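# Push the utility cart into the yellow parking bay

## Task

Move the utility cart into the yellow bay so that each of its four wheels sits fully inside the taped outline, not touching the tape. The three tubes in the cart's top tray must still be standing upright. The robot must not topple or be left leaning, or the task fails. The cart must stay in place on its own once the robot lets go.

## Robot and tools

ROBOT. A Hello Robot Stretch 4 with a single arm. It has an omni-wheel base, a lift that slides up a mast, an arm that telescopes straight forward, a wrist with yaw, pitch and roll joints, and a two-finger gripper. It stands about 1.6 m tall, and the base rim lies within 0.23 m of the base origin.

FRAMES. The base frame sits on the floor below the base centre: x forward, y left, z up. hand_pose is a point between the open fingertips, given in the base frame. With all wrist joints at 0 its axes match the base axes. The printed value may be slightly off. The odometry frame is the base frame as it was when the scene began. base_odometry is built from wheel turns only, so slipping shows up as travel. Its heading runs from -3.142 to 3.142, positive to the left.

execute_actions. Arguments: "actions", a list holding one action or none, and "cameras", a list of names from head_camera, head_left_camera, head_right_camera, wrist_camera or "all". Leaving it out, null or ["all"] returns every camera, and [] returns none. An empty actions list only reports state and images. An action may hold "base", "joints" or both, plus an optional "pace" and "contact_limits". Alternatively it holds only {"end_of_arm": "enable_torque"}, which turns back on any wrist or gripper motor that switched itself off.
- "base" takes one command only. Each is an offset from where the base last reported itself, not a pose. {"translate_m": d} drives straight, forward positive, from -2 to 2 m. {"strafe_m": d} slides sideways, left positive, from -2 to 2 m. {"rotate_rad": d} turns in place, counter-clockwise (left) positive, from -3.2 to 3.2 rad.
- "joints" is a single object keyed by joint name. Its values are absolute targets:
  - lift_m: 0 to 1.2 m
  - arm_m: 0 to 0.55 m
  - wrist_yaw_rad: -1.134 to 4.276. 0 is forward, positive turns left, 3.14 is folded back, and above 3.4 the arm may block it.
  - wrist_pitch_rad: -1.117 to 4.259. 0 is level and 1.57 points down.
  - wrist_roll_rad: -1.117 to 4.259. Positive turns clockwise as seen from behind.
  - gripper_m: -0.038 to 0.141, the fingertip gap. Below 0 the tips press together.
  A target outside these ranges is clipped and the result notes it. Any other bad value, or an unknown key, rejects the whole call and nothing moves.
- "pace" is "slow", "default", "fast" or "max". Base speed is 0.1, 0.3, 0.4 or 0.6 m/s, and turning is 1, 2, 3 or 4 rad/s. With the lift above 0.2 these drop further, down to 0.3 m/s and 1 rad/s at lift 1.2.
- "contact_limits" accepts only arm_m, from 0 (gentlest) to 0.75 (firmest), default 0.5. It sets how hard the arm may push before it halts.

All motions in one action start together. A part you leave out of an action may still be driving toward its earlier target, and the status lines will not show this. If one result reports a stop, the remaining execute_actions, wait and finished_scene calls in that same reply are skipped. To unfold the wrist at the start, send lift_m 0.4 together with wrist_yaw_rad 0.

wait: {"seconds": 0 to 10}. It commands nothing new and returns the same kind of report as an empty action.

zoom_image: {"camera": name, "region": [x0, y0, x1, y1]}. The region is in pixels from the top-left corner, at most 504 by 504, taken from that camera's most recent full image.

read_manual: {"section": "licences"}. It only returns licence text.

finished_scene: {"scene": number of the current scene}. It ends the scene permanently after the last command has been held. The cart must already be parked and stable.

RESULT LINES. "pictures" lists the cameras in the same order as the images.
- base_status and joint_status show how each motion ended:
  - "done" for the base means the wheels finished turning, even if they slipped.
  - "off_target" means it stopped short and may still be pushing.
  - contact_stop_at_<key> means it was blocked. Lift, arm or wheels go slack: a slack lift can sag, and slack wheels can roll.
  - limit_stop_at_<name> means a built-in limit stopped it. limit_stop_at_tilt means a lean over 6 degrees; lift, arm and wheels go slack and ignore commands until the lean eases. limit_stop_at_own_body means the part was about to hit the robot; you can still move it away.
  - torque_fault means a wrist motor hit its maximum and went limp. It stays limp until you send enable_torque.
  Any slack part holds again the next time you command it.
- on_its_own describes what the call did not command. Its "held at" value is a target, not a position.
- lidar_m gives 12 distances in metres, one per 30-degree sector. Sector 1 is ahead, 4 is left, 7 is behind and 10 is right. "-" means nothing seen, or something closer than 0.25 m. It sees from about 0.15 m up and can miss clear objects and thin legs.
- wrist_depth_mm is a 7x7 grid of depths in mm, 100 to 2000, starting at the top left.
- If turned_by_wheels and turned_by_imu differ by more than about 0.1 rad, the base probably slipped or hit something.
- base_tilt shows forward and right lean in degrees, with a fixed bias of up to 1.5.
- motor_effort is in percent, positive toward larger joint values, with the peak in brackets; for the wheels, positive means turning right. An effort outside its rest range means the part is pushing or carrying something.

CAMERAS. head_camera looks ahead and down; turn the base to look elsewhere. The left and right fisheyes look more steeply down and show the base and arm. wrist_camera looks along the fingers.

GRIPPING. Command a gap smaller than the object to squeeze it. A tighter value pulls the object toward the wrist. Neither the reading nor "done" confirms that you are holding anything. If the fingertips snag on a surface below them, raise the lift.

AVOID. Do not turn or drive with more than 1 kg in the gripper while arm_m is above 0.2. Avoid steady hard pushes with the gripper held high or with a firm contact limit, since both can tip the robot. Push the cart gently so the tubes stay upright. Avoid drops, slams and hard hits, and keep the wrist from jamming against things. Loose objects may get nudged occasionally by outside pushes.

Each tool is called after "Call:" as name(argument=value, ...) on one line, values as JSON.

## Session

Call:
execute_actions(actions=[])

Scene clock: 0.00 s.
base_odometry: x=+0.000 y=+0.000 heading=+0.000 (m, m, rad; odometry frame)
turned_by_wheels: +0.000 (rad since the last result)
turned_by_imu: +0.000 (rad since the last result)
base_tilt: forward=+0.4 right=+0.8 (deg)
lidar_m: 1.98 1.75 1.66 1.72 0.70 0.65 0.67 0.92 2.06 2.15 0.93 0.75
base_status: not commanded
joint_positions: lift_m=+0.211 arm_m=+0.002 wrist_yaw_rad=+3.196 wrist_pitch_rad=-0.008 wrist_roll_rad=-0.007 gripper_m=+0.057
joint_status: not commanded
motor_effort: lift_m=+19 arm_m=-1 wrist_yaw_rad=-1 wrist_pitch_rad=-7 wrist_roll_rad=+1 gripper_m=-3 wheel_0=+0 wheel_1=+0 wheel_2=+0 (%)
hand_pose: x=-0.1195 y=+0.0717 z=+0.3917 quat_wxyz=(-0.027, +0.004, -0.004, +1.000) (m; base frame)
wrist_depth_mm: - 138 138 1008 991 946 878 / - - 136 1366 1430 1336 1229 / - 111 136 1708 1576 1397 1229 / 138 134 160 1708 1537 1366 1229 / 212 - - 1756 1537 1366 1229 / 221 1499 198 1499 1430 1336 1229 / 224 904 1025 155 960 1138 1160
pictures: head_camera, head_left_camera, head_right_camera, wrist_camera
Images, in order (width x height): head_camera 420x560, head_left_camera 420x672, head_right_camera 420x672, wrist_camera 616x392.

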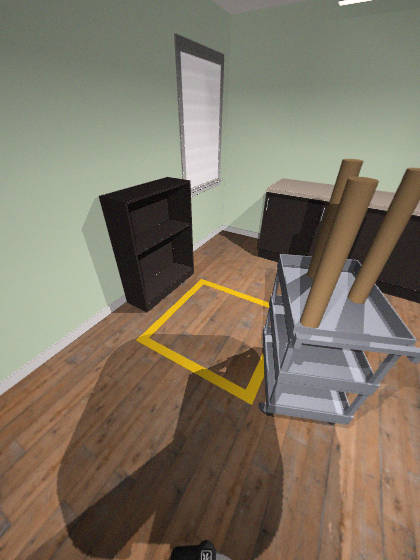

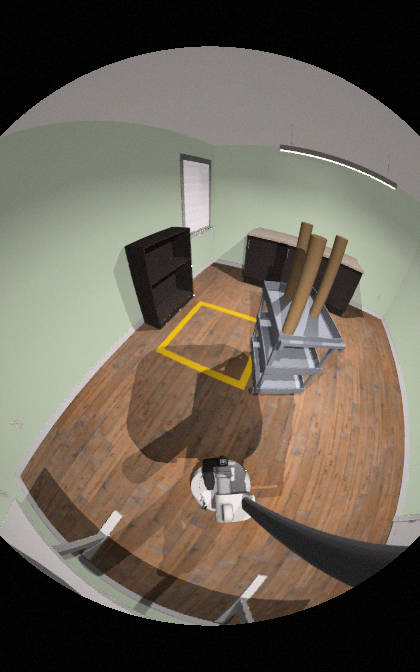

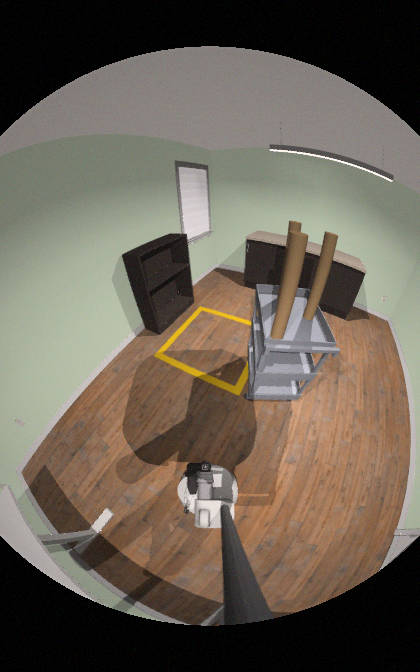

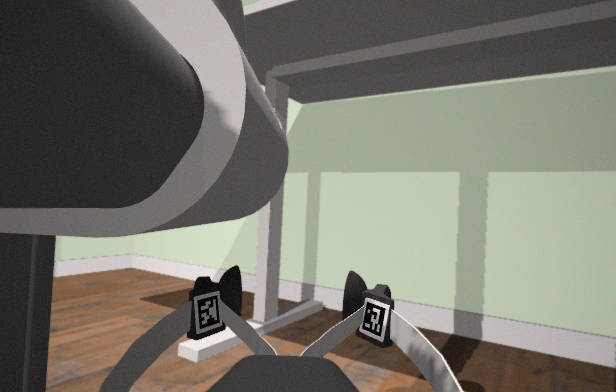

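Call:
execute_actions(actions=[{"base":{"strafe_m":-0.7},"joints":{"lift_m":0.672,"wrist_roll_rad":1.57,"gripper_m":0.09,"wrist_yaw_rad":1.6}}], cameras=[])

Call:
execute_actions(actions=[{"base":{"rotate_rad":0.45}}], cameras=[])

Call:
execute_actions(actions=[{"base":{"translate_m":-0.12},"joints":{"wrist_yaw_rad":0}}], cameras=["head_camera","wrist_camera"])

Scene clock: 15.00 s.
base_odometry: x=+0.000 y=-0.700 heading=+0.000 (m, m, rad; odometry frame)
turned_by_wheels: +0.000 (rad since the last result)
turned_by_imu: +0.002 (rad since the last result)
base_tilt: forward=+0.4 right=+0.9 (deg)
lidar_m: 0.63 0.70 2.27 1.45 1.06 1.00 1.85 1.50 1.46 1.52 2.03 2.32
base_status: done
joint_positions: lift_m=+0.672 arm_m=+0.002 wrist_yaw_rad=+1.600 wrist_pitch_rad=-0.008 wrist_roll_rad=+1.570 gripper_m=+0.090
joint_status: all done
motor_effort: lift_m=+21(18) arm_m=-1(1) wrist_yaw_rad=+4(6) wrist_pitch_rad=-8(8) wrist_roll_rad=+1(8) gripper_m=-5(3) wheel_0=-1(9) wheel_1=+2(9) wheel_2=+0(0) (%)
hand_pose: x=+0.2522 y=+0.2909 z=+0.8523 quat_wxyz=(+0.491, +0.494, +0.505, +0.509) (m; base frame)
wrist_depth_mm: 1983 1921 1863 1983 1863 1756 1229 / - - - - - 1756 1205 / - - - - - 1756 1205 / - - - - - 1756 1205 / - - - - - 1708 1160 / - - 215 - 216 1708 1160 / - - - 150 - 1499 1160
pictures: none
No camera images: the call's "cameras" was empty. Leave "cameras" out to get every camera's image.

Scene clock: 16.23 s.
base_odometry: x=+0.000 y=-0.700 heading=+0.450 (m, m, rad; odometry frame)
turned_by_wheels: +0.450 (rad since the last result)
turned_by_imu: +0.443 (rad since the last result)
base_tilt: forward=+0.5 right=+0.8 (deg)
lidar_m: 0.66 2.27 1.61 1.09 1.00 1.03 1.55 1.48 1.50 1.91 2.32 0.61
base_status: done
joint_positions: lift_m=+0.672 arm_m=+0.002 wrist_yaw_rad=+1.600 wrist_pitch_rad=-0.008 wrist_roll_rad=+1.570 gripper_m=+0.090
joint_status: not commanded
motor_effort: lift_m=+21(21) arm_m=-1(1) wrist_yaw_rad=-1(1) wrist_pitch_rad=-8(7) wrist_roll_rad=+1(0) gripper_m=-2(2) wheel_0=-2(7) wheel_1=+0(7) wheel_2=-2(8) (%)
hand_pose: x=+0.2522 y=+0.2909 z=+0.8523 quat_wxyz=(+0.491, +0.494, +0.505, +0.509) (m; base frame)
wrist_depth_mm: - - - - - 1756 1205 / - - - - - 1808 1205 / - - - - - 1756 1205 / - - - - - 1661 1205 / - - - - - 1708 1182 / 1863 1863 215 1863 215 1618 1182 / 1708 1661 1756 151 1756 1537 1182
pictures: none
No camera images: the call's "cameras" was empty. Leave "cameras" out to get every camera's image.

Scene clock: 17.90 s.
base_odometry: x=-0.108 y=-0.752 heading=+0.450 (m, m, rad; odometry frame)
turned_by_wheels: +0.000 (rad since the last result)
turned_by_imu: +0.000 (rad since the last result)
base_tilt: forward=+0.4 right=+0.9 (deg)
lidar_m: 0.77 2.37 1.47 0.99 0.93 1.75 1.44 1.37 1.40 1.79 2.38 0.74
base_status: done
joint_positions: lift_m=+0.672 arm_m=+0.002 wrist_yaw_rad=+0.000 wrist_pitch_rad=-0.008 wrist_roll_rad=+1.570 gripper_m=+0.090
joint_status: all done
motor_effort: lift_m=+20(21) arm_m=-1(1) wrist_yaw_rad=+2(5) wrist_pitch_rad=-7(7) wrist_roll_rad=+0(1) gripper_m=-1(1) wheel_0=-2(5) wheel_1=-2(6) wheel_2=+1(9) (%)
hand_pose: x=+0.4618 y=-0.0873 z=+0.8523 quat_wxyz=(+0.707, +0.707, -0.003, +0.003) (m; base frame)
wrist_depth_mm: 768 750 741 496 1008 597 504 / - 1025 1008 521 - 778 525 / - - - 574 1255 768 878 / 707 707 715 640 - 640 946 / - - - 699 - 715 904 / - - 213 - 216 1708 1138 / - - - 150 - 1537 1138
pictures: head_camera, wrist_camera
Images, in order (width x height): head_camera 420x560, wrist_camera 616x392.

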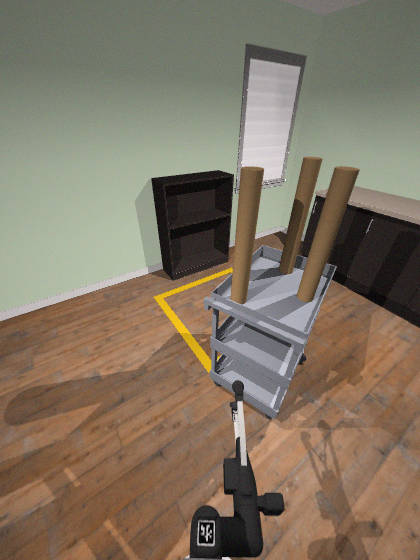

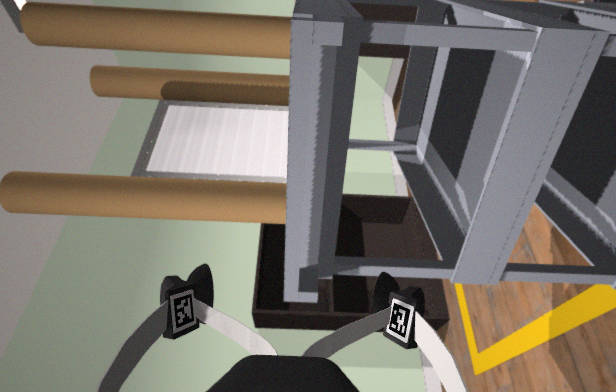

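Call:
execute_actions(actions=[{"base":{"strafe_m":-0.085},"joints":{"arm_m":0.1}}], cameras=[])

Call:
execute_actions(actions=[{"base":{"translate_m":0.17}}], cameras=["head_camera","wrist_camera"])

Scene clock: 22.93 s.
base_odometry: x=-0.071 y=-0.829 heading=+0.450 (m, m, rad; odometry frame)
turned_by_wheels: +0.000 (rad since the last result)
turned_by_imu: +0.002 (rad since the last result)
base_tilt: forward=+0.4 right=+0.9 (deg)
lidar_m: 0.71 2.42 1.59 1.07 1.00 1.81 1.39 1.30 1.33 1.72 2.31 0.69
base_status: done
joint_positions: lift_m=+0.672 arm_m=+0.099 wrist_yaw_rad=+0.000 wrist_pitch_rad=-0.008 wrist_roll_rad=+1.570 gripper_m=+0.090
joint_status: all done
motor_effort: lift_m=+21(21) arm_m=+5(5) wrist_yaw_rad=+2(1) wrist_pitch_rad=-7(7) wrist_roll_rad=+1(1) gripper_m=-4(0) wheel_0=+0(8) wheel_1=+2(9) wheel_2=+1(2) (%)
hand_pose: x=+0.5585 y=-0.0874 z=+0.8523 quat_wxyz=(+0.707, +0.707, -0.003, +0.003) (m; base frame)
wrist_depth_mm: 647 - - 615 - 842 878 / - 891 904 345 402 407 407 / - - - 430 1118 759 445 / - - - 462 - 759 477 / 615 621 621 508 - 750 530 / - - 214 580 216 615 1042 / - - - 150 - 1430 1118
pictures: none
No camera images: the call's "cameras" was empty. Leave "cameras" out to get every camera's image.

Scene clock: 24.87 s.
base_odometry: x=+0.082 y=-0.755 heading=+0.450 (m, m, rad; odometry frame)
turned_by_wheels: +0.000 (rad since the last result)
turned_by_imu: +0.001 (rad since the last result)
base_tilt: forward=+0.4 right=+0.8 (deg)
lidar_m: 0.59 2.14 2.33 1.19 1.10 1.12 1.54 1.44 1.49 1.90 2.21 0.54
base_status: done
joint_positions: lift_m=+0.672 arm_m=+0.099 wrist_yaw_rad=+0.000 wrist_pitch_rad=-0.008 wrist_roll_rad=+1.570 gripper_m=+0.090
joint_status: not commanded
motor_effort: lift_m=+21(21) arm_m=+4(5) wrist_yaw_rad=+1(1) wrist_pitch_rad=-7(7) wrist_roll_rad=+0(1) gripper_m=-5(2) wheel_0=+1(6) wheel_1=+0(5) wheel_2=+0(9) (%)
hand_pose: x=+0.5586 y=-0.0874 z=+0.8523 quat_wxyz=(+0.707, +0.707, -0.003, +0.003) (m; base frame)
wrist_depth_mm: 504 496 492 183 234 768 539 / 732 732 732 245 256 778 539 / - - - 264 283 759 530 / - - - 287 931 759 530 / 445 445 459 322 - 683 521 / - 459 214 359 216 1618 530 / 1921 1921 1983 150 449 462 442
pictures: head_camera, wrist_camera
Images, in order (width x height): head_camera 420x560, wrist_camera 616x392.

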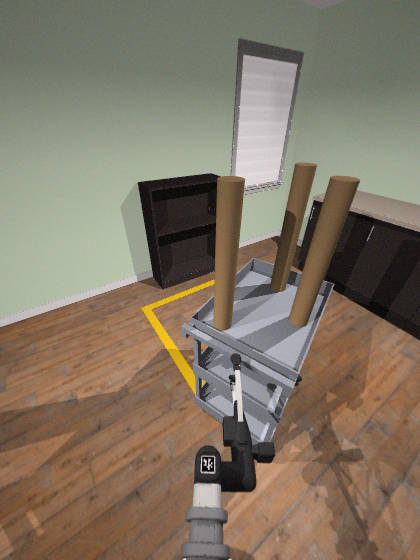

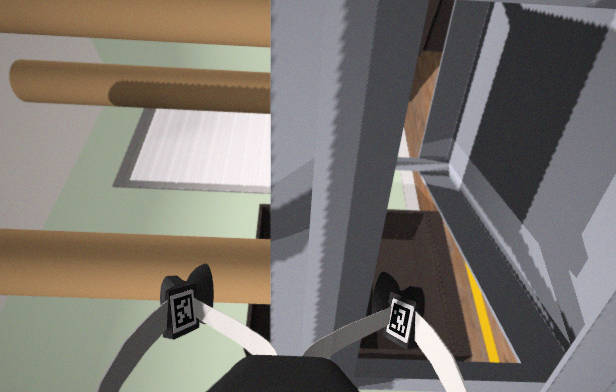

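Call:
execute_actions(actions=[{"joints":{"arm_m":0.17},"pace":"slow"}], cameras=["wrist_camera"])

Call:
execute_actions(actions=[{"joints":{"gripper_m":0.0}}], cameras=["wrist_camera"])

Call:
execute_actions(actions=[{"base":{"strafe_m":-0.3},"pace":"slow"}], cameras=["head_camera","wrist_camera"])

Scene clock: 31.60 s.
base_odometry: x=+0.082 y=-0.755 heading=+0.450 (m, m, rad; odometry frame)
turned_by_wheels: +0.000 (rad since the last result)
turned_by_imu: +0.002 (rad since the last result)
base_tilt: forward=+0.5 right=+0.8 (deg)
lidar_m: 0.63 2.14 2.33 1.18 1.09 1.12 1.54 1.45 1.49 1.92 2.21 0.54
base_status: not commanded
joint_positions: lift_m=+0.672 arm_m=+0.169 wrist_yaw_rad=+0.000 wrist_pitch_rad=-0.008 wrist_roll_rad=+1.570 gripper_m=+0.090
joint_status: all done
motor_effort: lift_m=+21(21) arm_m=+5(3) wrist_yaw_rad=-1(1) wrist_pitch_rad=-6(7) wrist_roll_rad=+1(2) gripper_m=-3(1) wheel_0=+1(1) wheel_1=+0(0) wheel_2=+0(1) (%)
hand_pose: x=+0.6285 y=-0.0874 z=+0.8523 quat_wxyz=(+0.707, +0.707, -0.003, +0.003) (m; base frame)
wrist_depth_mm: - - - 125 179 715 539 / 668 668 654 135 193 768 535 / - - - 147 210 768 530 / - - - 165 234 707 525 / 384 389 394 182 259 661 525 / 377 373 214 204 216 1661 504 / 1863 1808 1921 150 1708 1576 462
pictures: wrist_camera
Images, in order (width x height): wrist_camera 616x392.

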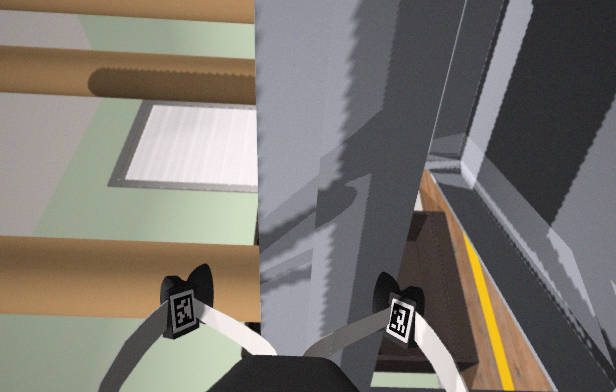

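Scene clock: 33.30 s.
base_odometry: x=+0.082 y=-0.755 heading=+0.450 (m, m, rad; odometry frame)
turned_by_wheels: +0.000 (rad since the last result)
turned_by_imu: +0.001 (rad since the last result)
base_tilt: forward=+0.5 right=+0.8 (deg)
lidar_m: 0.63 2.14 2.32 1.18 1.10 1.13 1.53 1.45 1.48 1.90 2.21 0.53
base_status: not commanded
joint_positions: lift_m=+0.672 arm_m=+0.170 wrist_yaw_rad=+0.001 wrist_pitch_rad=-0.012 wrist_roll_rad=+1.570 gripper_m=+0.000
joint_status: all done
motor_effort: lift_m=+20(21) arm_m=+2(5) wrist_yaw_rad=+1(1) wrist_pitch_rad=+4(7) wrist_roll_rad=+0(0) gripper_m=-15(18) wheel_0=+1(1) wheel_1=+0(0) wheel_2=+0(1) (%)
hand_pose: x=+0.6290 y=-0.0872 z=+0.8534 quat_wxyz=(+0.707, +0.707, -0.004, +0.004) (m; base frame)
wrist_depth_mm: - - - 120 176 699 544 / 668 654 661 131 189 732 539 / - - - 143 206 768 539 / - - - 156 224 741 535 / 379 387 389 176 254 683 525 / 370 368 189 194 270 1708 512 / 1863 1808 1863 195 312 1576 462
pictures: wrist_camera
Images, in order (width x height): wrist_camera 616x392.

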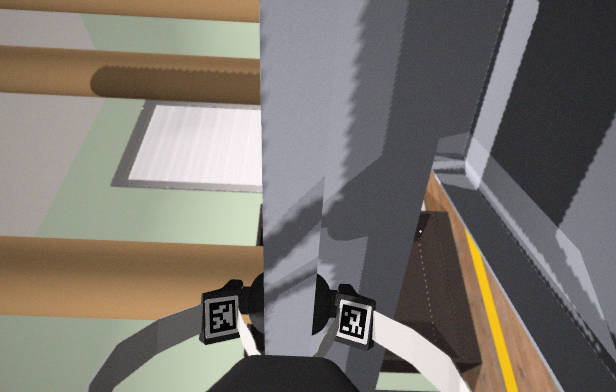

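Scene clock: 37.43 s.
base_odometry: x=+0.212 y=-1.025 heading=+0.450 (m, m, rad; odometry frame)
turned_by_wheels: +0.000 (rad since the last result)
turned_by_imu: +0.002 (rad since the last result)
base_tilt: forward=+0.4 right=+0.8 (deg)
lidar_m: 0.59 2.23 2.50 1.46 1.35 2.03 1.38 1.28 1.31 1.70 1.95 0.60
base_status: done
joint_positions: lift_m=+0.672 arm_m=+0.170 wrist_yaw_rad=+0.004 wrist_pitch_rad=-0.012 wrist_roll_rad=+1.570 gripper_m=+0.000
joint_status: not commanded
motor_effort: lift_m=+20(20) arm_m=+3(2) wrist_yaw_rad=-10(18) wrist_pitch_rad=+5(6) wrist_roll_rad=+2(1) gripper_m=-18(17) wheel_0=+4(11) wheel_1=-1(6) wheel_2=+2(2) (%)
hand_pose: x=+0.6292 y=-0.0863 z=+0.8535 quat_wxyz=(+0.707, +0.707, -0.003, +0.006) (m; base frame)
wrist_depth_mm: - - - 179 236 1708 1229 / 517 521 539 182 240 820 525 / - - 549 184 246 778 535 / 715 732 732 187 249 768 530 / - - - 191 252 768 530 / - - 189 194 257 699 521 / 336 332 338 195 262 627 517
pictures: head_camera, wrist_camera
Images, in order (width x height): head_camera 420x560, wrist_camera 616x392.

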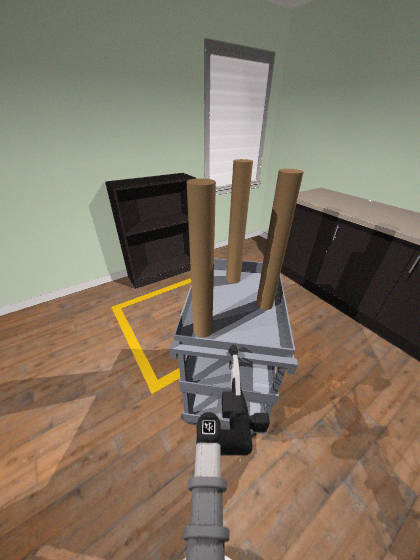

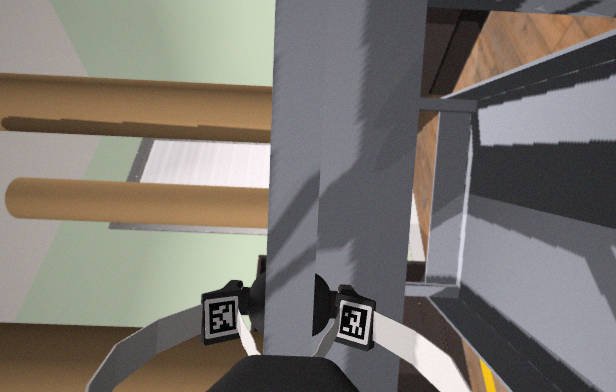

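Call:
execute_actions(actions=[{"base":{"strafe_m":-0.4},"pace":"slow"}], cameras=["head_camera","wrist_camera"])

Scene clock: 48.60 s.
base_odometry: x=+0.387 y=-1.385 heading=+0.451 (m, m, rad; odometry frame)
turned_by_wheels: +0.001 (rad since the last result)
turned_by_imu: +0.004 (rad since the last result)
base_tilt: forward=+0.3 right=+0.7 (deg)
lidar_m: 0.49 0.56 2.76 1.82 1.69 1.64 1.13 1.05 1.08 1.38 1.63 0.68
base_status: done
joint_positions: lift_m=+0.672 arm_m=+0.170 wrist_yaw_rad=+0.006 wrist_pitch_rad=-0.012 wrist_roll_rad=+1.570 gripper_m=+0.000
joint_status: not commanded
on_its_own: wrist_yaw_rad is at rest, and its effort (-15) is outside its rest range (-13 to +13)
motor_effort: lift_m=+20(20) arm_m=+2(2) wrist_yaw_rad=-15(18) wrist_pitch_rad=+4(5) wrist_roll_rad=+1(0) gripper_m=-16(19) wheel_0=+3(10) wheel_1=+0(5) wheel_2=+3(3) (%)
hand_pose: x=+0.6294 y=-0.0858 z=+0.8535 quat_wxyz=(+0.707, +0.707, -0.002, +0.006) (m; base frame)
wrist_depth_mm: - - - 1366 1430 1397 1255 / - - - 319 1537 1537 1205 / - - - 310 359 1537 436 / - - - 286 - 1708 504 / 549 559 564 216 282 707 530 / - - 190 196 263 750 521 / 647 634 668 183 232 691 517
pictures: head_camera, wrist_camera
Images, in order (width x height): head_camera 420x560, wrist_camera 616x392.

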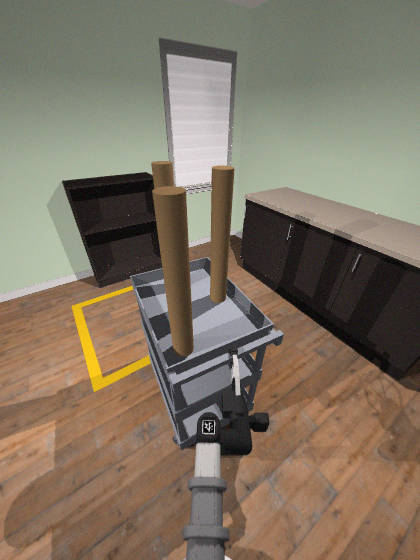

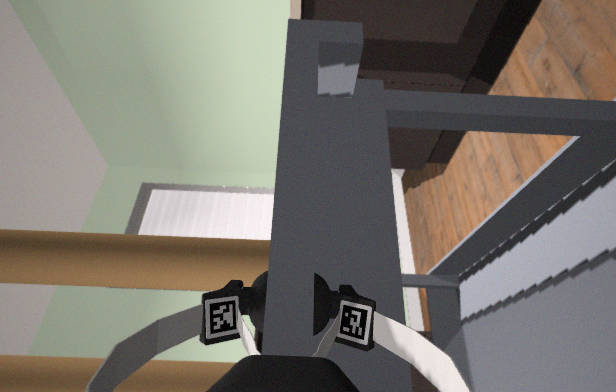

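Call:
execute_actions(actions=[{"joints":{"gripper_m":0.08}}], cameras=[])

Call:
execute_actions(actions=[{"joints":{"arm_m":0.003}}], cameras=[])

Call:
execute_actions(actions=[{"base":{"strafe_m":-0.5}}], cameras=[])

Call:
execute_actions(actions=[{"base":{"rotate_rad":0.76}}], cameras=["head_camera","wrist_camera"])

Scene clock: 60.30 s.
base_odometry: x=+0.387 y=-1.385 heading=+0.451 (m, m, rad; odometry frame)
turned_by_wheels: +0.000 (rad since the last result)
turned_by_imu: +0.002 (rad since the last result)
base_tilt: forward=+0.5 right=+0.8 (deg)
lidar_m: 0.49 0.58 2.75 1.80 1.69 1.63 1.12 1.04 1.08 1.36 1.63 0.68
base_status: not commanded
joint_positions: lift_m=+0.672 arm_m=+0.170 wrist_yaw_rad=+0.000 wrist_pitch_rad=-0.008 wrist_roll_rad=+1.570 gripper_m=+0.080
joint_status: all done
motor_effort: lift_m=+20(20) arm_m=+3(3) wrist_yaw_rad=+0(16) wrist_pitch_rad=-6(7) wrist_roll_rad=+1(1) gripper_m=-1(16) wheel_0=+2(3) wheel_1=+0(0) wheel_2=+2(3) (%)
hand_pose: x=+0.6290 y=-0.0873 z=+0.8524 quat_wxyz=(+0.707, +0.707, -0.003, +0.003) (m; base frame)
wrist_depth_mm: - - - 1397 1366 1430 1205 / - - - 309 1576 1576 1182 / - - - 315 370 1499 439 / - - - 238 - 1708 500 / 559 559 564 219 - 707 525 / - - 213 202 213 732 521 / 676 640 - 151 241 676 512
pictures: none
No camera images: the call's "cameras" was empty. Leave "cameras" out to get every camera's image.

Scene clock: 61.87 s.
base_odometry: x=+0.387 y=-1.385 heading=+0.450 (m, m, rad; odometry frame)
turned_by_wheels: +0.000 (rad since the last result)
turned_by_imu: +0.001 (rad since the last result)
base_tilt: forward=+0.4 right=+0.8 (deg)
lidar_m: 0.50 0.59 2.75 1.79 1.70 1.66 1.13 1.04 1.08 1.39 1.63 0.68
base_status: not commanded
joint_positions: lift_m=+0.672 arm_m=+0.004 wrist_yaw_rad=+0.000 wrist_pitch_rad=-0.008 wrist_roll_rad=+1.570 gripper_m=+0.080
joint_status: all done
motor_effort: lift_m=+20(20) arm_m=-5(6) wrist_yaw_rad=+2(3) wrist_pitch_rad=-7(7) wrist_roll_rad=+1(1) gripper_m=-5(0) wheel_0=+2(2) wheel_1=+0(0) wheel_2=+2(3) (%)
hand_pose: x=+0.4632 y=-0.0874 z=+0.8523 quat_wxyz=(+0.707, +0.707, -0.003, +0.003) (m; base frame)
wrist_depth_mm: - - - 1576 1537 1499 1182 / - - - 1708 1756 1708 1229 / - - - 508 1921 1464 535 / - - - 469 - 699 484 / 723 723 732 427 1042 741 455 / - - 212 394 213 741 512 / 798 421 798 151 - 683 525
pictures: none
No camera images: the call's "cameras" was empty. Leave "cameras" out to get every camera's image.

Scene clock: 64.87 s.
base_odometry: x=+0.604 y=-1.835 heading=+0.450 (m, m, rad; odometry frame)
turned_by_wheels: +0.000 (rad since the last result)
turned_by_imu: +0.000 (rad since the last result)
base_tilt: forward=+0.5 right=+0.8 (deg)
lidar_m: 1.63 0.71 0.75 2.26 2.16 1.23 0.80 0.76 0.77 0.99 1.89 1.28
base_status: done
joint_positions: lift_m=+0.672 arm_m=+0.004 wrist_yaw_rad=+0.000 wrist_pitch_rad=-0.008 wrist_roll_rad=+1.570 gripper_m=+0.080
joint_status: not commanded
motor_effort: lift_m=+20(20) arm_m=-5(5) wrist_yaw_rad=+3(1) wrist_pitch_rad=-7(7) wrist_roll_rad=+2(0) gripper_m=-4(2) wheel_0=-1(9) wheel_1=+0(8) wheel_2=+0(2) (%)
hand_pose: x=+0.4632 y=-0.0874 z=+0.8523 quat_wxyz=(+0.707, +0.707, -0.003, +0.003) (m; base frame)
wrist_depth_mm: 1756 1756 1808 1060 1060 1060 1078 / - - - 1229 1205 1229 1182 / - - - 1499 1430 1430 1205 / - - - 1863 1808 1661 1205 / - - - - - 1708 1160 / - - 213 - 214 1661 1160 / - - - 151 - 1499 1160
pictures: none
No camera images: the call's "cameras" was empty. Leave "cameras" out to get every camera's image.

Scene clock: 66.37 s.
base_odometry: x=+0.604 y=-1.835 heading=+1.210 (m, m, rad; odometry frame)
turned_by_wheels: +0.760 (rad since the last result)
turned_by_imu: +0.748 (rad since the last result)
base_tilt: forward=+0.4 right=+0.7 (deg)
lidar_m: 0.72 2.62 2.15 1.91 0.97 0.76 0.77 0.83 1.29 1.29 1.34 0.71
base_status: done
joint_positions: lift_m=+0.672 arm_m=+0.004 wrist_yaw_rad=+0.000 wrist_pitch_rad=-0.008 wrist_roll_rad=+1.570 gripper_m=+0.080
joint_status: not commanded
motor_effort: lift_m=+20(20) arm_m=-5(5) wrist_yaw_rad=+2(2) wrist_pitch_rad=-8(6) wrist_roll_rad=+2(1) gripper_m=-3(3) wheel_0=-2(5) wheel_1=-1(7) wheel_2=-1(7) (%)
hand_pose: x=+0.4632 y=-0.0874 z=+0.8523 quat_wxyz=(+0.707, +0.707, -0.003, +0.003) (m; base frame)
wrist_depth_mm: - - - - - 1756 1229 / - 768 778 504 1042 676 512 / - - 1008 521 - 768 530 / - - - 539 1182 759 554 / 634 634 647 554 - 759 866 / - - 213 580 214 615 866 / - - - 150 - 1366 1138
pictures: head_camera, wrist_camera
Images, in order (width x height): head_camera 420x560, wrist_camera 616x392.

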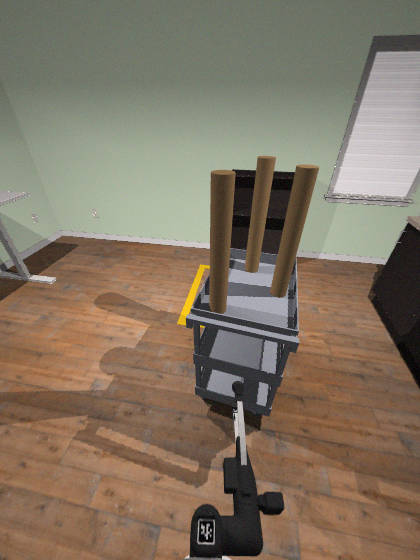

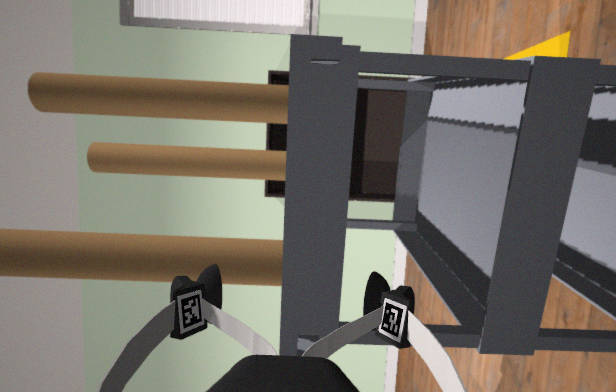

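Call:
execute_actions(actions=[{"base":{"strafe_m":-0.03},"joints":{"arm_m":0.1}}], cameras=[])

Call:
execute_actions(actions=[{"base":{"translate_m":0.17},"pace":"slow"}], cameras=["wrist_camera"])

Scene clock: 73.57 s.
base_odometry: x=+0.633 y=-1.845 heading=+1.210 (m, m, rad; odometry frame)
turned_by_wheels: +0.000 (rad since the last result)
turned_by_imu: +0.001 (rad since the last result)
base_tilt: forward=+0.4 right=+0.8 (deg)
lidar_m: 0.69 2.66 2.19 1.93 0.97 0.77 0.77 0.85 1.29 1.26 1.33 0.72
base_status: done
joint_positions: lift_m=+0.672 arm_m=+0.099 wrist_yaw_rad=+0.000 wrist_pitch_rad=-0.008 wrist_roll_rad=+1.570 gripper_m=+0.080
joint_status: all done
motor_effort: lift_m=+20(20) arm_m=+5(5) wrist_yaw_rad=+2(3) wrist_pitch_rad=-6(7) wrist_roll_rad=+1(1) gripper_m=-3(2) wheel_0=-2(8) wheel_1=+0(9) wheel_2=+0(1) (%)
hand_pose: x=+0.5585 y=-0.0874 z=+0.8524 quat_wxyz=(+0.707, +0.707, -0.003, +0.003) (m; base frame)
wrist_depth_mm: - - - - - 1661 1205 / 683 683 691 404 976 676 413 / - - - 418 - 759 488 / - - - 433 1078 759 445 / - - - 449 - 750 455 / 544 539 212 466 214 707 484 / - - - 150 512 525 500
pictures: none
No camera images: the call's "cameras" was empty. Leave "cameras" out to get every camera's image.

Scene clock: 76.57 s.
base_odometry: x=+0.692 y=-1.687 heading=+1.210 (m, m, rad; odometry frame)
turned_by_wheels: +0.000 (rad since the last result)
turned_by_imu: +0.002 (rad since the last result)
base_tilt: forward=+0.5 right=+0.8 (deg)
lidar_m: 0.56 2.61 2.11 2.36 1.19 0.95 0.94 1.04 1.57 1.24 1.35 0.55
base_status: done
joint_positions: lift_m=+0.672 arm_m=+0.099 wrist_yaw_rad=+0.000 wrist_pitch_rad=-0.008 wrist_roll_rad=+1.570 gripper_m=+0.080
joint_status: not commanded
motor_effort: lift_m=+20(20) arm_m=+5(5) wrist_yaw_rad=+2(3) wrist_pitch_rad=-6(7) wrist_roll_rad=+1(0) gripper_m=+0(2) wheel_0=+3(5) wheel_1=+3(5) wheel_2=-2(7) (%)
hand_pose: x=+0.5585 y=-0.0874 z=+0.8524 quat_wxyz=(+0.707, +0.707, -0.003, +0.003) (m; base frame)
wrist_depth_mm: - - - 185 241 1661 530 / 517 517 512 191 250 768 539 / 750 - - 198 258 768 525 / - - - 206 271 759 525 / - - - 215 831 750 530 / 373 379 213 224 213 683 521 / 377 368 373 150 306 1576 500
pictures: wrist_camera
Images, in order (width x height): wrist_camera 616x392.

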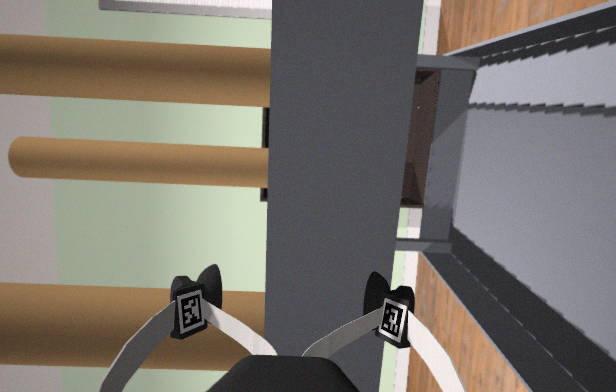

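Call:
execute_actions(actions=[{"joints":{"arm_m":0.122},"pace":"slow"}], cameras=[])

Call:
execute_actions(actions=[{"joints":{"gripper_m":-0.005}}], cameras=[])

Call:
execute_actions(actions=[{"base":{"strafe_m":-0.13},"pace":"slow"}], cameras=["head_camera","wrist_camera"])

Call:
execute_actions(actions=[{"base":{"translate_m":0.4},"pace":"slow"}], cameras=["head_camera","wrist_camera"])

Scene clock: 82.33 s.
base_odometry: x=+0.692 y=-1.687 heading=+1.210 (m, m, rad; odometry frame)
turned_by_wheels: +0.000 (rad since the last result)
turned_by_imu: +0.002 (rad since the last result)
base_tilt: forward=+0.4 right=+0.8 (deg)
lidar_m: 0.56 2.62 2.14 2.37 1.17 0.93 0.94 1.02 1.58 1.24 1.35 0.53
base_status: not commanded
joint_positions: lift_m=+0.672 arm_m=+0.121 wrist_yaw_rad=+0.000 wrist_pitch_rad=-0.008 wrist_roll_rad=+1.570 gripper_m=+0.080
joint_status: all done
motor_effort: lift_m=+20(20) arm_m=+5(4) wrist_yaw_rad=+0(0) wrist_pitch_rad=-7(6) wrist_roll_rad=+0(0) gripper_m=-4(4) wheel_0=+3(3) wheel_1=+3(3) wheel_2=-2(2) (%)
hand_pose: x=+0.5805 y=-0.0874 z=+0.8524 quat_wxyz=(+0.707, +0.707, -0.003, +0.003) (m; base frame)
wrist_depth_mm: - - - 164 219 1708 508 / 500 500 496 170 226 778 530 / 715 - - 177 237 759 530 / - - - 184 246 750 525 / - - - 191 258 750 512 / 359 362 213 200 213 691 521 / 345 345 349 150 278 1537 492
pictures: none
No camera images: the call's "cameras" was empty. Leave "cameras" out to get every camera's image.

Scene clock: 83.97 s.
base_odometry: x=+0.693 y=-1.686 heading=+1.210 (m, m, rad; odometry frame)
turned_by_wheels: +0.000 (rad since the last result)
turned_by_imu: +0.001 (rad since the last result)
base_tilt: forward=+0.5 right=+0.8 (deg)
lidar_m: 0.55 2.63 2.13 2.35 1.16 0.94 0.94 1.02 1.58 1.23 1.36 0.54
base_status: not commanded
joint_positions: lift_m=+0.672 arm_m=+0.122 wrist_yaw_rad=+0.001 wrist_pitch_rad=-0.011 wrist_roll_rad=+1.570 gripper_m=-0.004
joint_status: all done
motor_effort: lift_m=+20(20) arm_m=+2(5) wrist_yaw_rad=+0(4) wrist_pitch_rad=+3(7) wrist_roll_rad=+1(1) gripper_m=-16(19) wheel_0=+2(3) wheel_1=+2(3) wheel_2=+0(2) (%)
hand_pose: x=+0.5810 y=-0.0872 z=+0.8533 quat_wxyz=(+0.707, +0.707, -0.004, +0.004) (m; base frame)
wrist_depth_mm: 1983 - - 159 213 1708 517 / 496 496 496 164 222 778 544 / 715 - - 170 229 778 535 / - - - 177 238 768 535 / - - - 185 249 741 530 / 353 359 189 191 256 683 525 / 342 160 342 195 268 1464 488
pictures: none
No camera images: the call's "cameras" was empty. Leave "cameras" out to get every camera's image.

Scene clock: 86.40 s.
base_odometry: x=+0.814 y=-1.732 heading=+1.210 (m, m, rad; odometry frame)
turned_by_wheels: +0.000 (rad since the last result)
turned_by_imu: +0.001 (rad since the last result)
base_tilt: forward=+0.6 right=+0.8 (deg)
lidar_m: 0.54 2.80 2.25 2.38 1.18 0.97 0.95 1.04 1.62 1.09 1.21 0.56
base_status: done
joint_positions: lift_m=+0.672 arm_m=+0.122 wrist_yaw_rad=+0.003 wrist_pitch_rad=-0.012 wrist_roll_rad=+1.570 gripper_m=-0.005
joint_status: not commanded
motor_effort: lift_m=+20(20) arm_m=+2(2) wrist_yaw_rad=-6(19) wrist_pitch_rad=+4(4) wrist_roll_rad=+1(1) gripper_m=-15(17) wheel_0=+4(11) wheel_1=-2(4) wheel_2=+0(0) (%)
hand_pose: x=+0.5812 y=-0.0865 z=+0.8534 quat_wxyz=(+0.707, +0.707, -0.003, +0.005) (m; base frame)
wrist_depth_mm: - - - 178 237 1756 1229 / 512 521 - 180 240 820 521 / - - 544 183 243 759 530 / 732 715 732 186 246 768 535 / - - - 187 250 759 525 / - - 190 190 252 715 521 / 325 322 332 190 255 615 517
pictures: head_camera, wrist_camera
Images, in order (width x height): head_camera 420x560, wrist_camera 616x392.

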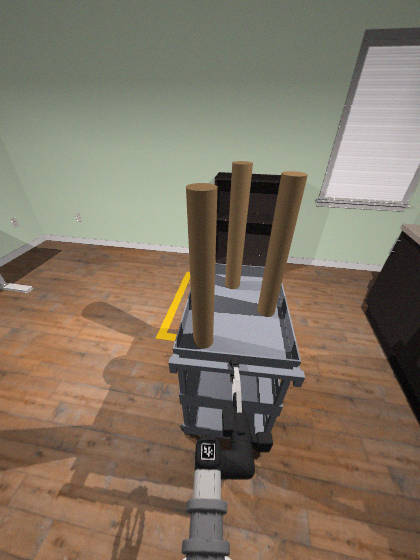

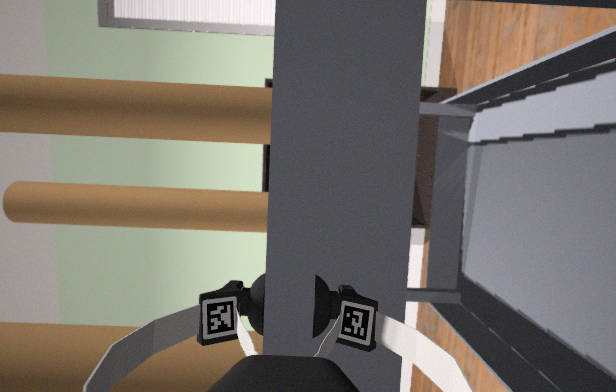

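Scene clock: 91.67 s.
base_odometry: x=+0.955 y=-1.358 heading=+1.211 (m, m, rad; odometry frame)
turned_by_wheels: +0.000 (rad since the last result)
turned_by_imu: +0.002 (rad since the last result)
base_tilt: forward=+0.5 right=+0.8 (deg)
lidar_m: 0.56 2.61 2.18 2.16 1.72 1.36 1.36 1.50 1.15 1.15 1.27 0.52
base_status: done
joint_positions: lift_m=+0.672 arm_m=+0.122 wrist_yaw_rad=-0.002 wrist_pitch_rad=-0.012 wrist_roll_rad=+1.570 gripper_m=-0.005
joint_status: not commanded
motor_effort: lift_m=+20(20) arm_m=+2(2) wrist_yaw_rad=+9(14) wrist_pitch_rad=+4(4) wrist_roll_rad=+1(0) gripper_m=-17(19) wheel_0=+3(6) wheel_1=+3(6) wheel_2=-3(10) (%)
hand_pose: x=+0.5808 y=-0.0880 z=+0.8534 quat_wxyz=(+0.707, +0.707, -0.005, +0.003) (m; base frame)
wrist_depth_mm: 442 439 439 130 184 707 549 / 1921 - 1921 139 195 741 539 / 1983 707 699 147 207 778 539 / - - - 156 220 768 525 / - - - 169 238 707 525 / 343 345 189 182 248 1708 517 / - 347 357 185 272 1576 466
pictures: head_camera, wrist_camera
Images, in order (width x height): head_camera 420x560, wrist_camera 616x392.

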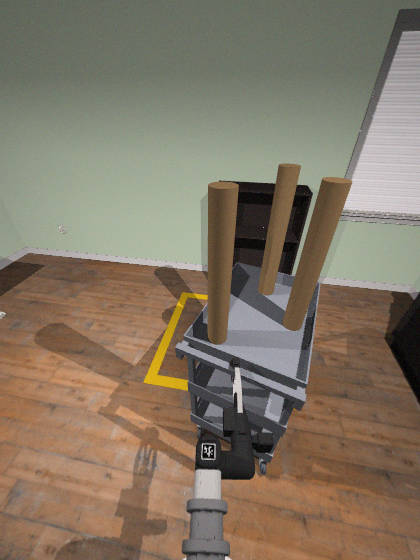

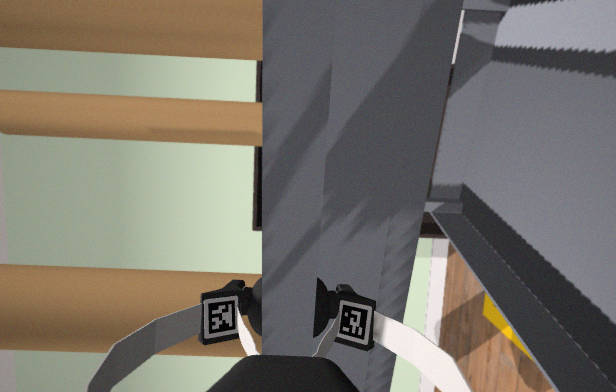

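Call:
execute_actions(actions=[{"base":{"strafe_m":-0.4},"pace":"slow"}], cameras=["head_camera"])

Call:
execute_actions(actions=[{"base":{"translate_m":0.2},"pace":"slow"}], cameras=["head_camera"])

Scene clock: 100.87 s.
base_odometry: x=+1.329 y=-1.499 heading=+1.211 (m, m, rad; odometry frame)
turned_by_wheels: +0.000 (rad since the last result)
turned_by_imu: +0.004 (rad since the last result)
base_tilt: forward=+0.5 right=+0.7 (deg)
lidar_m: 0.50 2.57 2.59 2.56 1.79 1.42 1.42 1.55 0.77 0.75 0.85 0.56
base_status: done
joint_positions: lift_m=+0.672 arm_m=+0.122 wrist_yaw_rad=+0.005 wrist_pitch_rad=-0.012 wrist_roll_rad=+1.570 gripper_m=-0.005
joint_status: not commanded
motor_effort: lift_m=+20(20) arm_m=+2(2) wrist_yaw_rad=-11(13) wrist_pitch_rad=+4(4) wrist_roll_rad=+1(2) gripper_m=-16(16) wheel_0=+3(10) wheel_1=-1(6) wheel_2=+3(3) (%)
hand_pose: x=+0.5814 y=-0.0860 z=+0.8534 quat_wxyz=(+0.707, +0.707, -0.002, +0.006) (m; base frame)
wrist_depth_mm: 1863 1863 1863 213 282 291 294 / 1863 1921 1863 206 274 1808 1182 / 1983 1863 1983 201 266 1661 521 / 549 549 549 196 257 759 535 / - - - 189 250 759 530 / - 699 188 185 243 741 521 / - 329 - 180 236 691 517
pictures: head_camera
Images, in order (width x height): head_camera 420x560.

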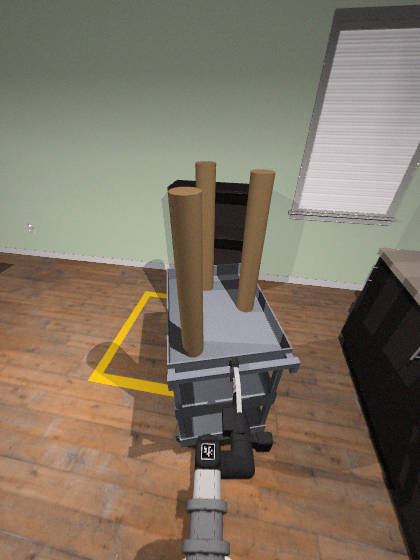

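Scene clock: 104.17 s.
base_odometry: x=+1.400 y=-1.312 heading=+1.211 (m, m, rad; odometry frame)
turned_by_wheels: +0.000 (rad since the last result)
turned_by_imu: +0.001 (rad since the last result)
base_tilt: forward=+0.5 right=+0.7 (deg)
lidar_m: 0.50 0.51 2.57 2.54 2.03 1.64 1.60 1.76 0.79 0.78 0.89 0.55
base_status: done
joint_positions: lift_m=+0.672 arm_m=+0.122 wrist_yaw_rad=-0.005 wrist_pitch_rad=-0.011 wrist_roll_rad=+1.570 gripper_m=-0.005
joint_status: not commanded
on_its_own: wrist_yaw_rad is at rest, and its effort (+18) is outside its rest range (-13 to +13)
motor_effort: lift_m=+20(20) arm_m=+2(2) wrist_yaw_rad=+18(19) wrist_pitch_rad=+1(4) wrist_roll_rad=+2(1) gripper_m=-12(13) wheel_0=+0(6) wheel_1=+2(6) wheel_2=-6(14) (%)
hand_pose: x=+0.5805 y=-0.0889 z=+0.8532 quat_wxyz=(+0.707, +0.707, -0.006, +0.002) (m; base frame)
wrist_depth_mm: 1708 1661 1661 195 262 276 274 / 1661 1756 1756 190 255 1756 1182 / 535 549 1808 186 249 788 525 / 1756 1808 559 182 245 759 530 / 699 715 1537 179 239 759 521 / 1808 1863 188 175 234 741 517 / 1863 320 1921 171 228 683 517
pictures: head_camera
Images, in order (width x height): head_camera 420x560.

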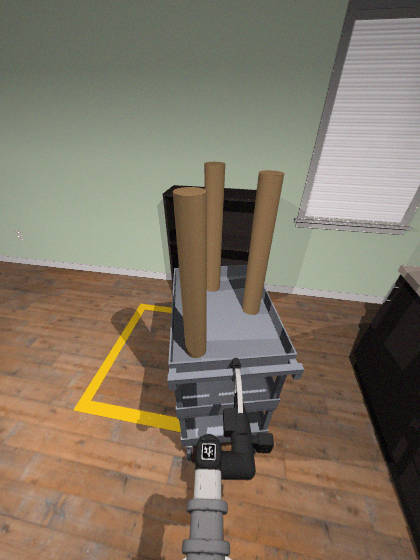

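Call:
execute_actions(actions=[{"base":{"rotate_rad":0.25},"pace":"slow"}], cameras=["head_camera"])

Scene clock: 108.33 s.
base_odometry: x=+1.400 y=-1.312 heading=+1.460 (m, m, rad; odometry frame)
turned_by_wheels: +0.249 (rad since the last result)
turned_by_imu: +0.246 (rad since the last result)
base_tilt: forward=+0.4 right=+0.7 (deg)
lidar_m: 0.54 2.72 2.54 2.63 1.76 1.60 1.63 0.86 0.78 0.79 1.04 0.52
base_status: done
joint_positions: lift_m=+0.672 arm_m=+0.122 wrist_yaw_rad=-0.003 wrist_pitch_rad=-0.010 wrist_roll_rad=+1.570 gripper_m=-0.005
joint_status: not commanded
motor_effort: lift_m=+20(20) arm_m=+2(2) wrist_yaw_rad=+12(40) wrist_pitch_rad=-2(3) wrist_roll_rad=+2(2) gripper_m=-9(12) wheel_0=-3(12) wheel_1=-3(7) wheel_2=-4(12) (%)
hand_pose: x=+0.5807 y=-0.0883 z=+0.8529 quat_wxyz=(+0.707, +0.707, -0.004, +0.002) (m; base frame)
wrist_depth_mm: 439 442 445 129 184 699 544 / 1708 1661 1708 136 193 732 544 / 668 676 691 143 203 768 530 / 1863 1921 1921 151 214 759 525 / - - - 161 228 715 525 / 342 343 186 172 240 1576 521 / 332 330 334 173 255 1661 484
pictures: head_camera
Images, in order (width x height): head_camera 420x560.

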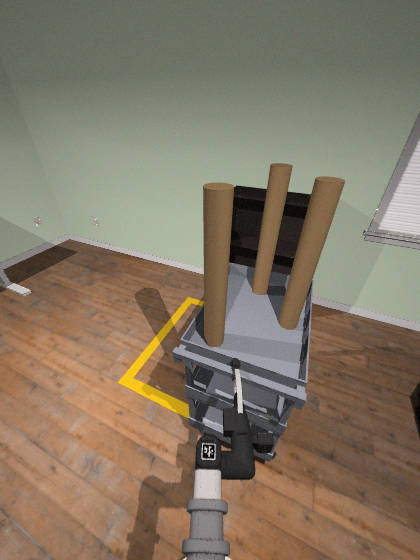

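Call:
execute_actions(actions=[{"base":{"translate_m":-0.55},"pace":"slow"}], cameras=["head_camera"])

Scene clock: 119.43 s.
base_odometry: x=+1.339 y=-1.858 heading=+1.460 (m, m, rad; odometry frame)
turned_by_wheels: +0.000 (rad since the last result)
turned_by_imu: +0.004 (rad since the last result)
base_tilt: forward=+0.5 right=+0.8 (deg)
lidar_m: 0.52 2.99 2.75 1.82 1.19 1.08 1.13 1.35 0.57 0.57 0.74 0.53
base_status: done
joint_positions: lift_m=+0.672 arm_m=+0.122 wrist_yaw_rad=+0.005 wrist_pitch_rad=-0.010 wrist_roll_rad=+1.570 gripper_m=-0.005
joint_status: not commanded
motor_effort: lift_m=+20(20) arm_m=+2(3) wrist_yaw_rad=-12(14) wrist_pitch_rad=-2(2) wrist_roll_rad=+0(0) gripper_m=-12(8) wheel_0=+0(8) wheel_1=-2(8) wheel_2=+5(8) (%)
hand_pose: x=+0.5815 y=-0.0859 z=+0.8529 quat_wxyz=(+0.707, +0.707, -0.002, +0.005) (m; base frame)
wrist_depth_mm: - - - 154 211 1808 1098 / 480 484 488 157 216 788 539 / - - - 161 220 768 535 / 699 699 715 164 225 759 530 / - - - 169 232 759 530 / - - 187 172 236 699 517 / 315 314 322 175 241 1537 504
pictures: head_camera
Images, in order (width x height): head_camera 420x560.

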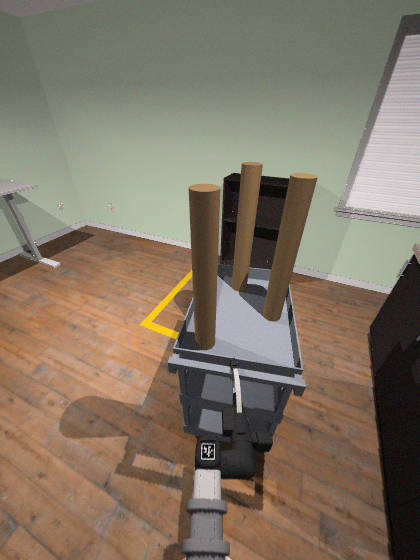

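Call:
execute_actions(actions=[{"base":{"strafe_m":-0.16},"pace":"slow"}], cameras=["wrist_camera"])

Call:
execute_actions(actions=[{"base":{"translate_m":0.25},"pace":"slow"}], cameras=["head_camera"])

Scene clock: 125.07 s.
base_odometry: x=+1.498 y=-1.876 heading=+1.460 (m, m, rad; odometry frame)
turned_by_wheels: +0.000 (rad since the last result)
turned_by_imu: +0.003 (rad since the last result)
base_tilt: forward=+0.5 right=+0.8 (deg)
lidar_m: 0.50 0.53 2.90 1.93 1.26 1.15 1.19 1.19 0.42 0.42 0.54 0.56
base_status: done
joint_positions: lift_m=+0.672 arm_m=+0.122 wrist_yaw_rad=+0.005 wrist_pitch_rad=-0.010 wrist_roll_rad=+1.570 gripper_m=-0.005
joint_status: not commanded
motor_effort: lift_m=+20(20) arm_m=+2(2) wrist_yaw_rad=-11(23) wrist_pitch_rad=+0(2) wrist_roll_rad=+1(1) gripper_m=-12(10) wheel_0=+5(12) wheel_1=+1(6) wheel_2=+1(5) (%)
hand_pose: x=+0.5815 y=-0.0860 z=+0.8530 quat_wxyz=(+0.707, +0.707, -0.002, +0.005) (m; base frame)
wrist_depth_mm: - - - 190 254 278 276 / - - - 186 250 1756 504 / 521 525 535 183 246 778 539 / - - - 181 242 759 535 / 691 691 707 178 239 759 517 / - - 187 175 236 741 521 / - 310 - 159 229 691 512
pictures: wrist_camera
Images, in order (width x height): wrist_camera 616x392.

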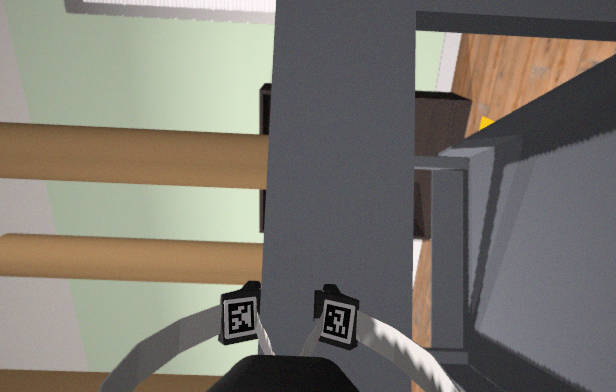

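Scene clock: 128.83 s.
base_odometry: x=+1.525 y=-1.628 heading=+1.460 (m, m, rad; odometry frame)
turned_by_wheels: +0.000 (rad since the last result)
turned_by_imu: +0.001 (rad since the last result)
base_tilt: forward=+0.4 right=+0.7 (deg)
lidar_m: 0.51 3.00 2.80 2.32 1.52 1.38 1.43 0.55 0.51 0.53 0.68 0.55
base_status: done
joint_positions: lift_m=+0.672 arm_m=+0.122 wrist_yaw_rad=-0.003 wrist_pitch_rad=-0.010 wrist_roll_rad=+1.570 gripper_m=-0.005
joint_status: not commanded
motor_effort: lift_m=+20(20) arm_m=+2(2) wrist_yaw_rad=+12(12) wrist_pitch_rad=+0(1) wrist_roll_rad=+1(1) gripper_m=-7(9) wheel_0=+2(6) wheel_1=+1(6) wheel_2=-6(9) (%)
hand_pose: x=+0.5807 y=-0.0883 z=+0.8531 quat_wxyz=(+0.707, +0.707, -0.005, +0.002) (m; base frame)
wrist_depth_mm: 1863 1756 1863 183 247 1576 281 / 1921 1921 1921 182 244 1661 504 / 512 517 525 180 242 759 535 / - - - 178 240 759 530 / 691 699 715 177 238 750 525 / - - 187 175 236 741 521 / 332 306 - 160 231 683 521
pictures: head_camera
Images, in order (width x height): head_camera 420x560.

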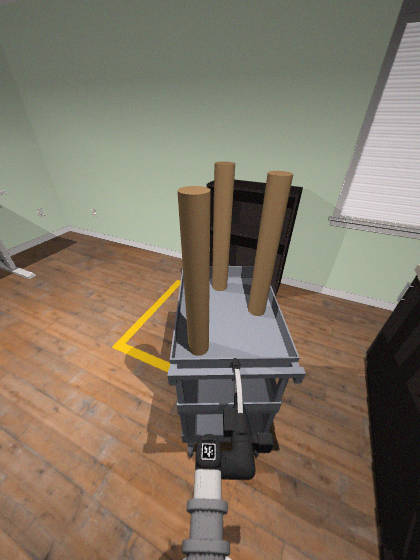

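Call:
execute_actions(actions=[{"base":{"strafe_m":-0.15},"pace":"slow"}], cameras=[])

Call:
execute_actions(actions=[{"base":{"translate_m":0.3},"pace":"slow"}], cameras=["head_camera"])

Scene clock: 134.97 s.
base_odometry: x=+1.674 y=-1.644 heading=+1.461 (m, m, rad; odometry frame)
turned_by_wheels: +0.000 (rad since the last result)
turned_by_imu: +0.003 (rad since the last result)
base_tilt: forward=+0.4 right=+0.9 (deg)
lidar_m: 0.46 0.47 2.93 2.39 1.59 1.43 1.48 0.41 0.38 0.40 0.52 0.55
base_status: done
joint_positions: lift_m=+0.672 arm_m=+0.122 wrist_yaw_rad=+0.006 wrist_pitch_rad=-0.010 wrist_roll_rad=+1.570 gripper_m=-0.005
joint_status: not commanded
on_its_own: wrist_yaw_rad is at rest, and its effort (-15) is outside its rest range (-13 to +13)
motor_effort: lift_m=+20(20) arm_m=+2(2) wrist_yaw_rad=-15(24) wrist_pitch_rad=+0(0) wrist_roll_rad=+0(0) gripper_m=-8(12) wheel_0=+6(11) wheel_1=-2(4) wheel_2=+2(5) (%)
hand_pose: x=+0.5816 y=-0.0856 z=+0.8530 quat_wxyz=(+0.707, +0.707, -0.001, +0.006) (m; base frame)
wrist_depth_mm: 1708 1756 1756 221 296 300 1138 / 1808 1863 1808 211 281 1576 759 / 1983 1921 1983 259 271 1708 500 / 535 544 544 193 258 715 525 / - - - 185 245 750 525 / 676 676 188 177 237 741 517 / - - - 170 222 723 521
pictures: none
No camera images: the call's "cameras" was empty. Leave "cameras" out to get every camera's image.

Scene clock: 139.23 s.
base_odometry: x=+1.707 y=-1.346 heading=+1.461 (m, m, rad; odometry frame)
turned_by_wheels: +0.000 (rad since the last result)
turned_by_imu: +0.001 (rad since the last result)
base_tilt: forward=+0.5 right=+0.7 (deg)
lidar_m: 0.48 0.51 2.81 2.80 1.90 1.73 1.76 0.54 0.50 0.52 0.67 0.56
base_status: done
joint_positions: lift_m=+0.672 arm_m=+0.122 wrist_yaw_rad=-0.003 wrist_pitch_rad=-0.010 wrist_roll_rad=+1.570 gripper_m=-0.005
joint_status: not commanded
motor_effort: lift_m=+20(20) arm_m=+2(2) wrist_yaw_rad=+8(16) wrist_pitch_rad=+1(1) wrist_roll_rad=+1(1) gripper_m=-8(10) wheel_0=+0(9) wheel_1=+3(5) wheel_2=-5(10) (%)
hand_pose: x=+0.5808 y=-0.0882 z=+0.8531 quat_wxyz=(+0.707, +0.707, -0.005, +0.003) (m; base frame)
wrist_depth_mm: 1499 1499 1537 216 291 297 298 / 1618 1618 1576 208 278 1537 1205 / 1661 1661 1661 257 267 1537 500 / 539 539 544 190 254 741 530 / 1983 1863 1921 183 245 750 521 / 676 676 186 177 236 741 517 / - - - 158 224 732 512
pictures: head_camera
Images, in order (width x height): head_camera 420x560.

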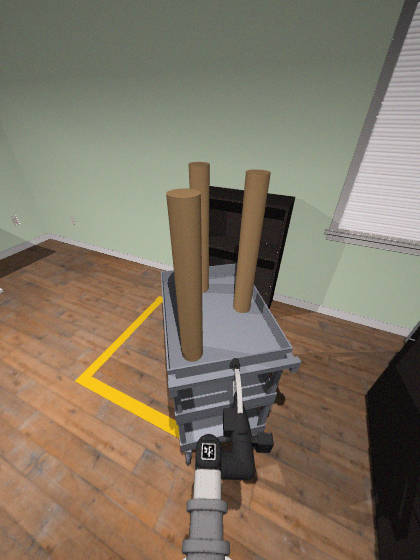

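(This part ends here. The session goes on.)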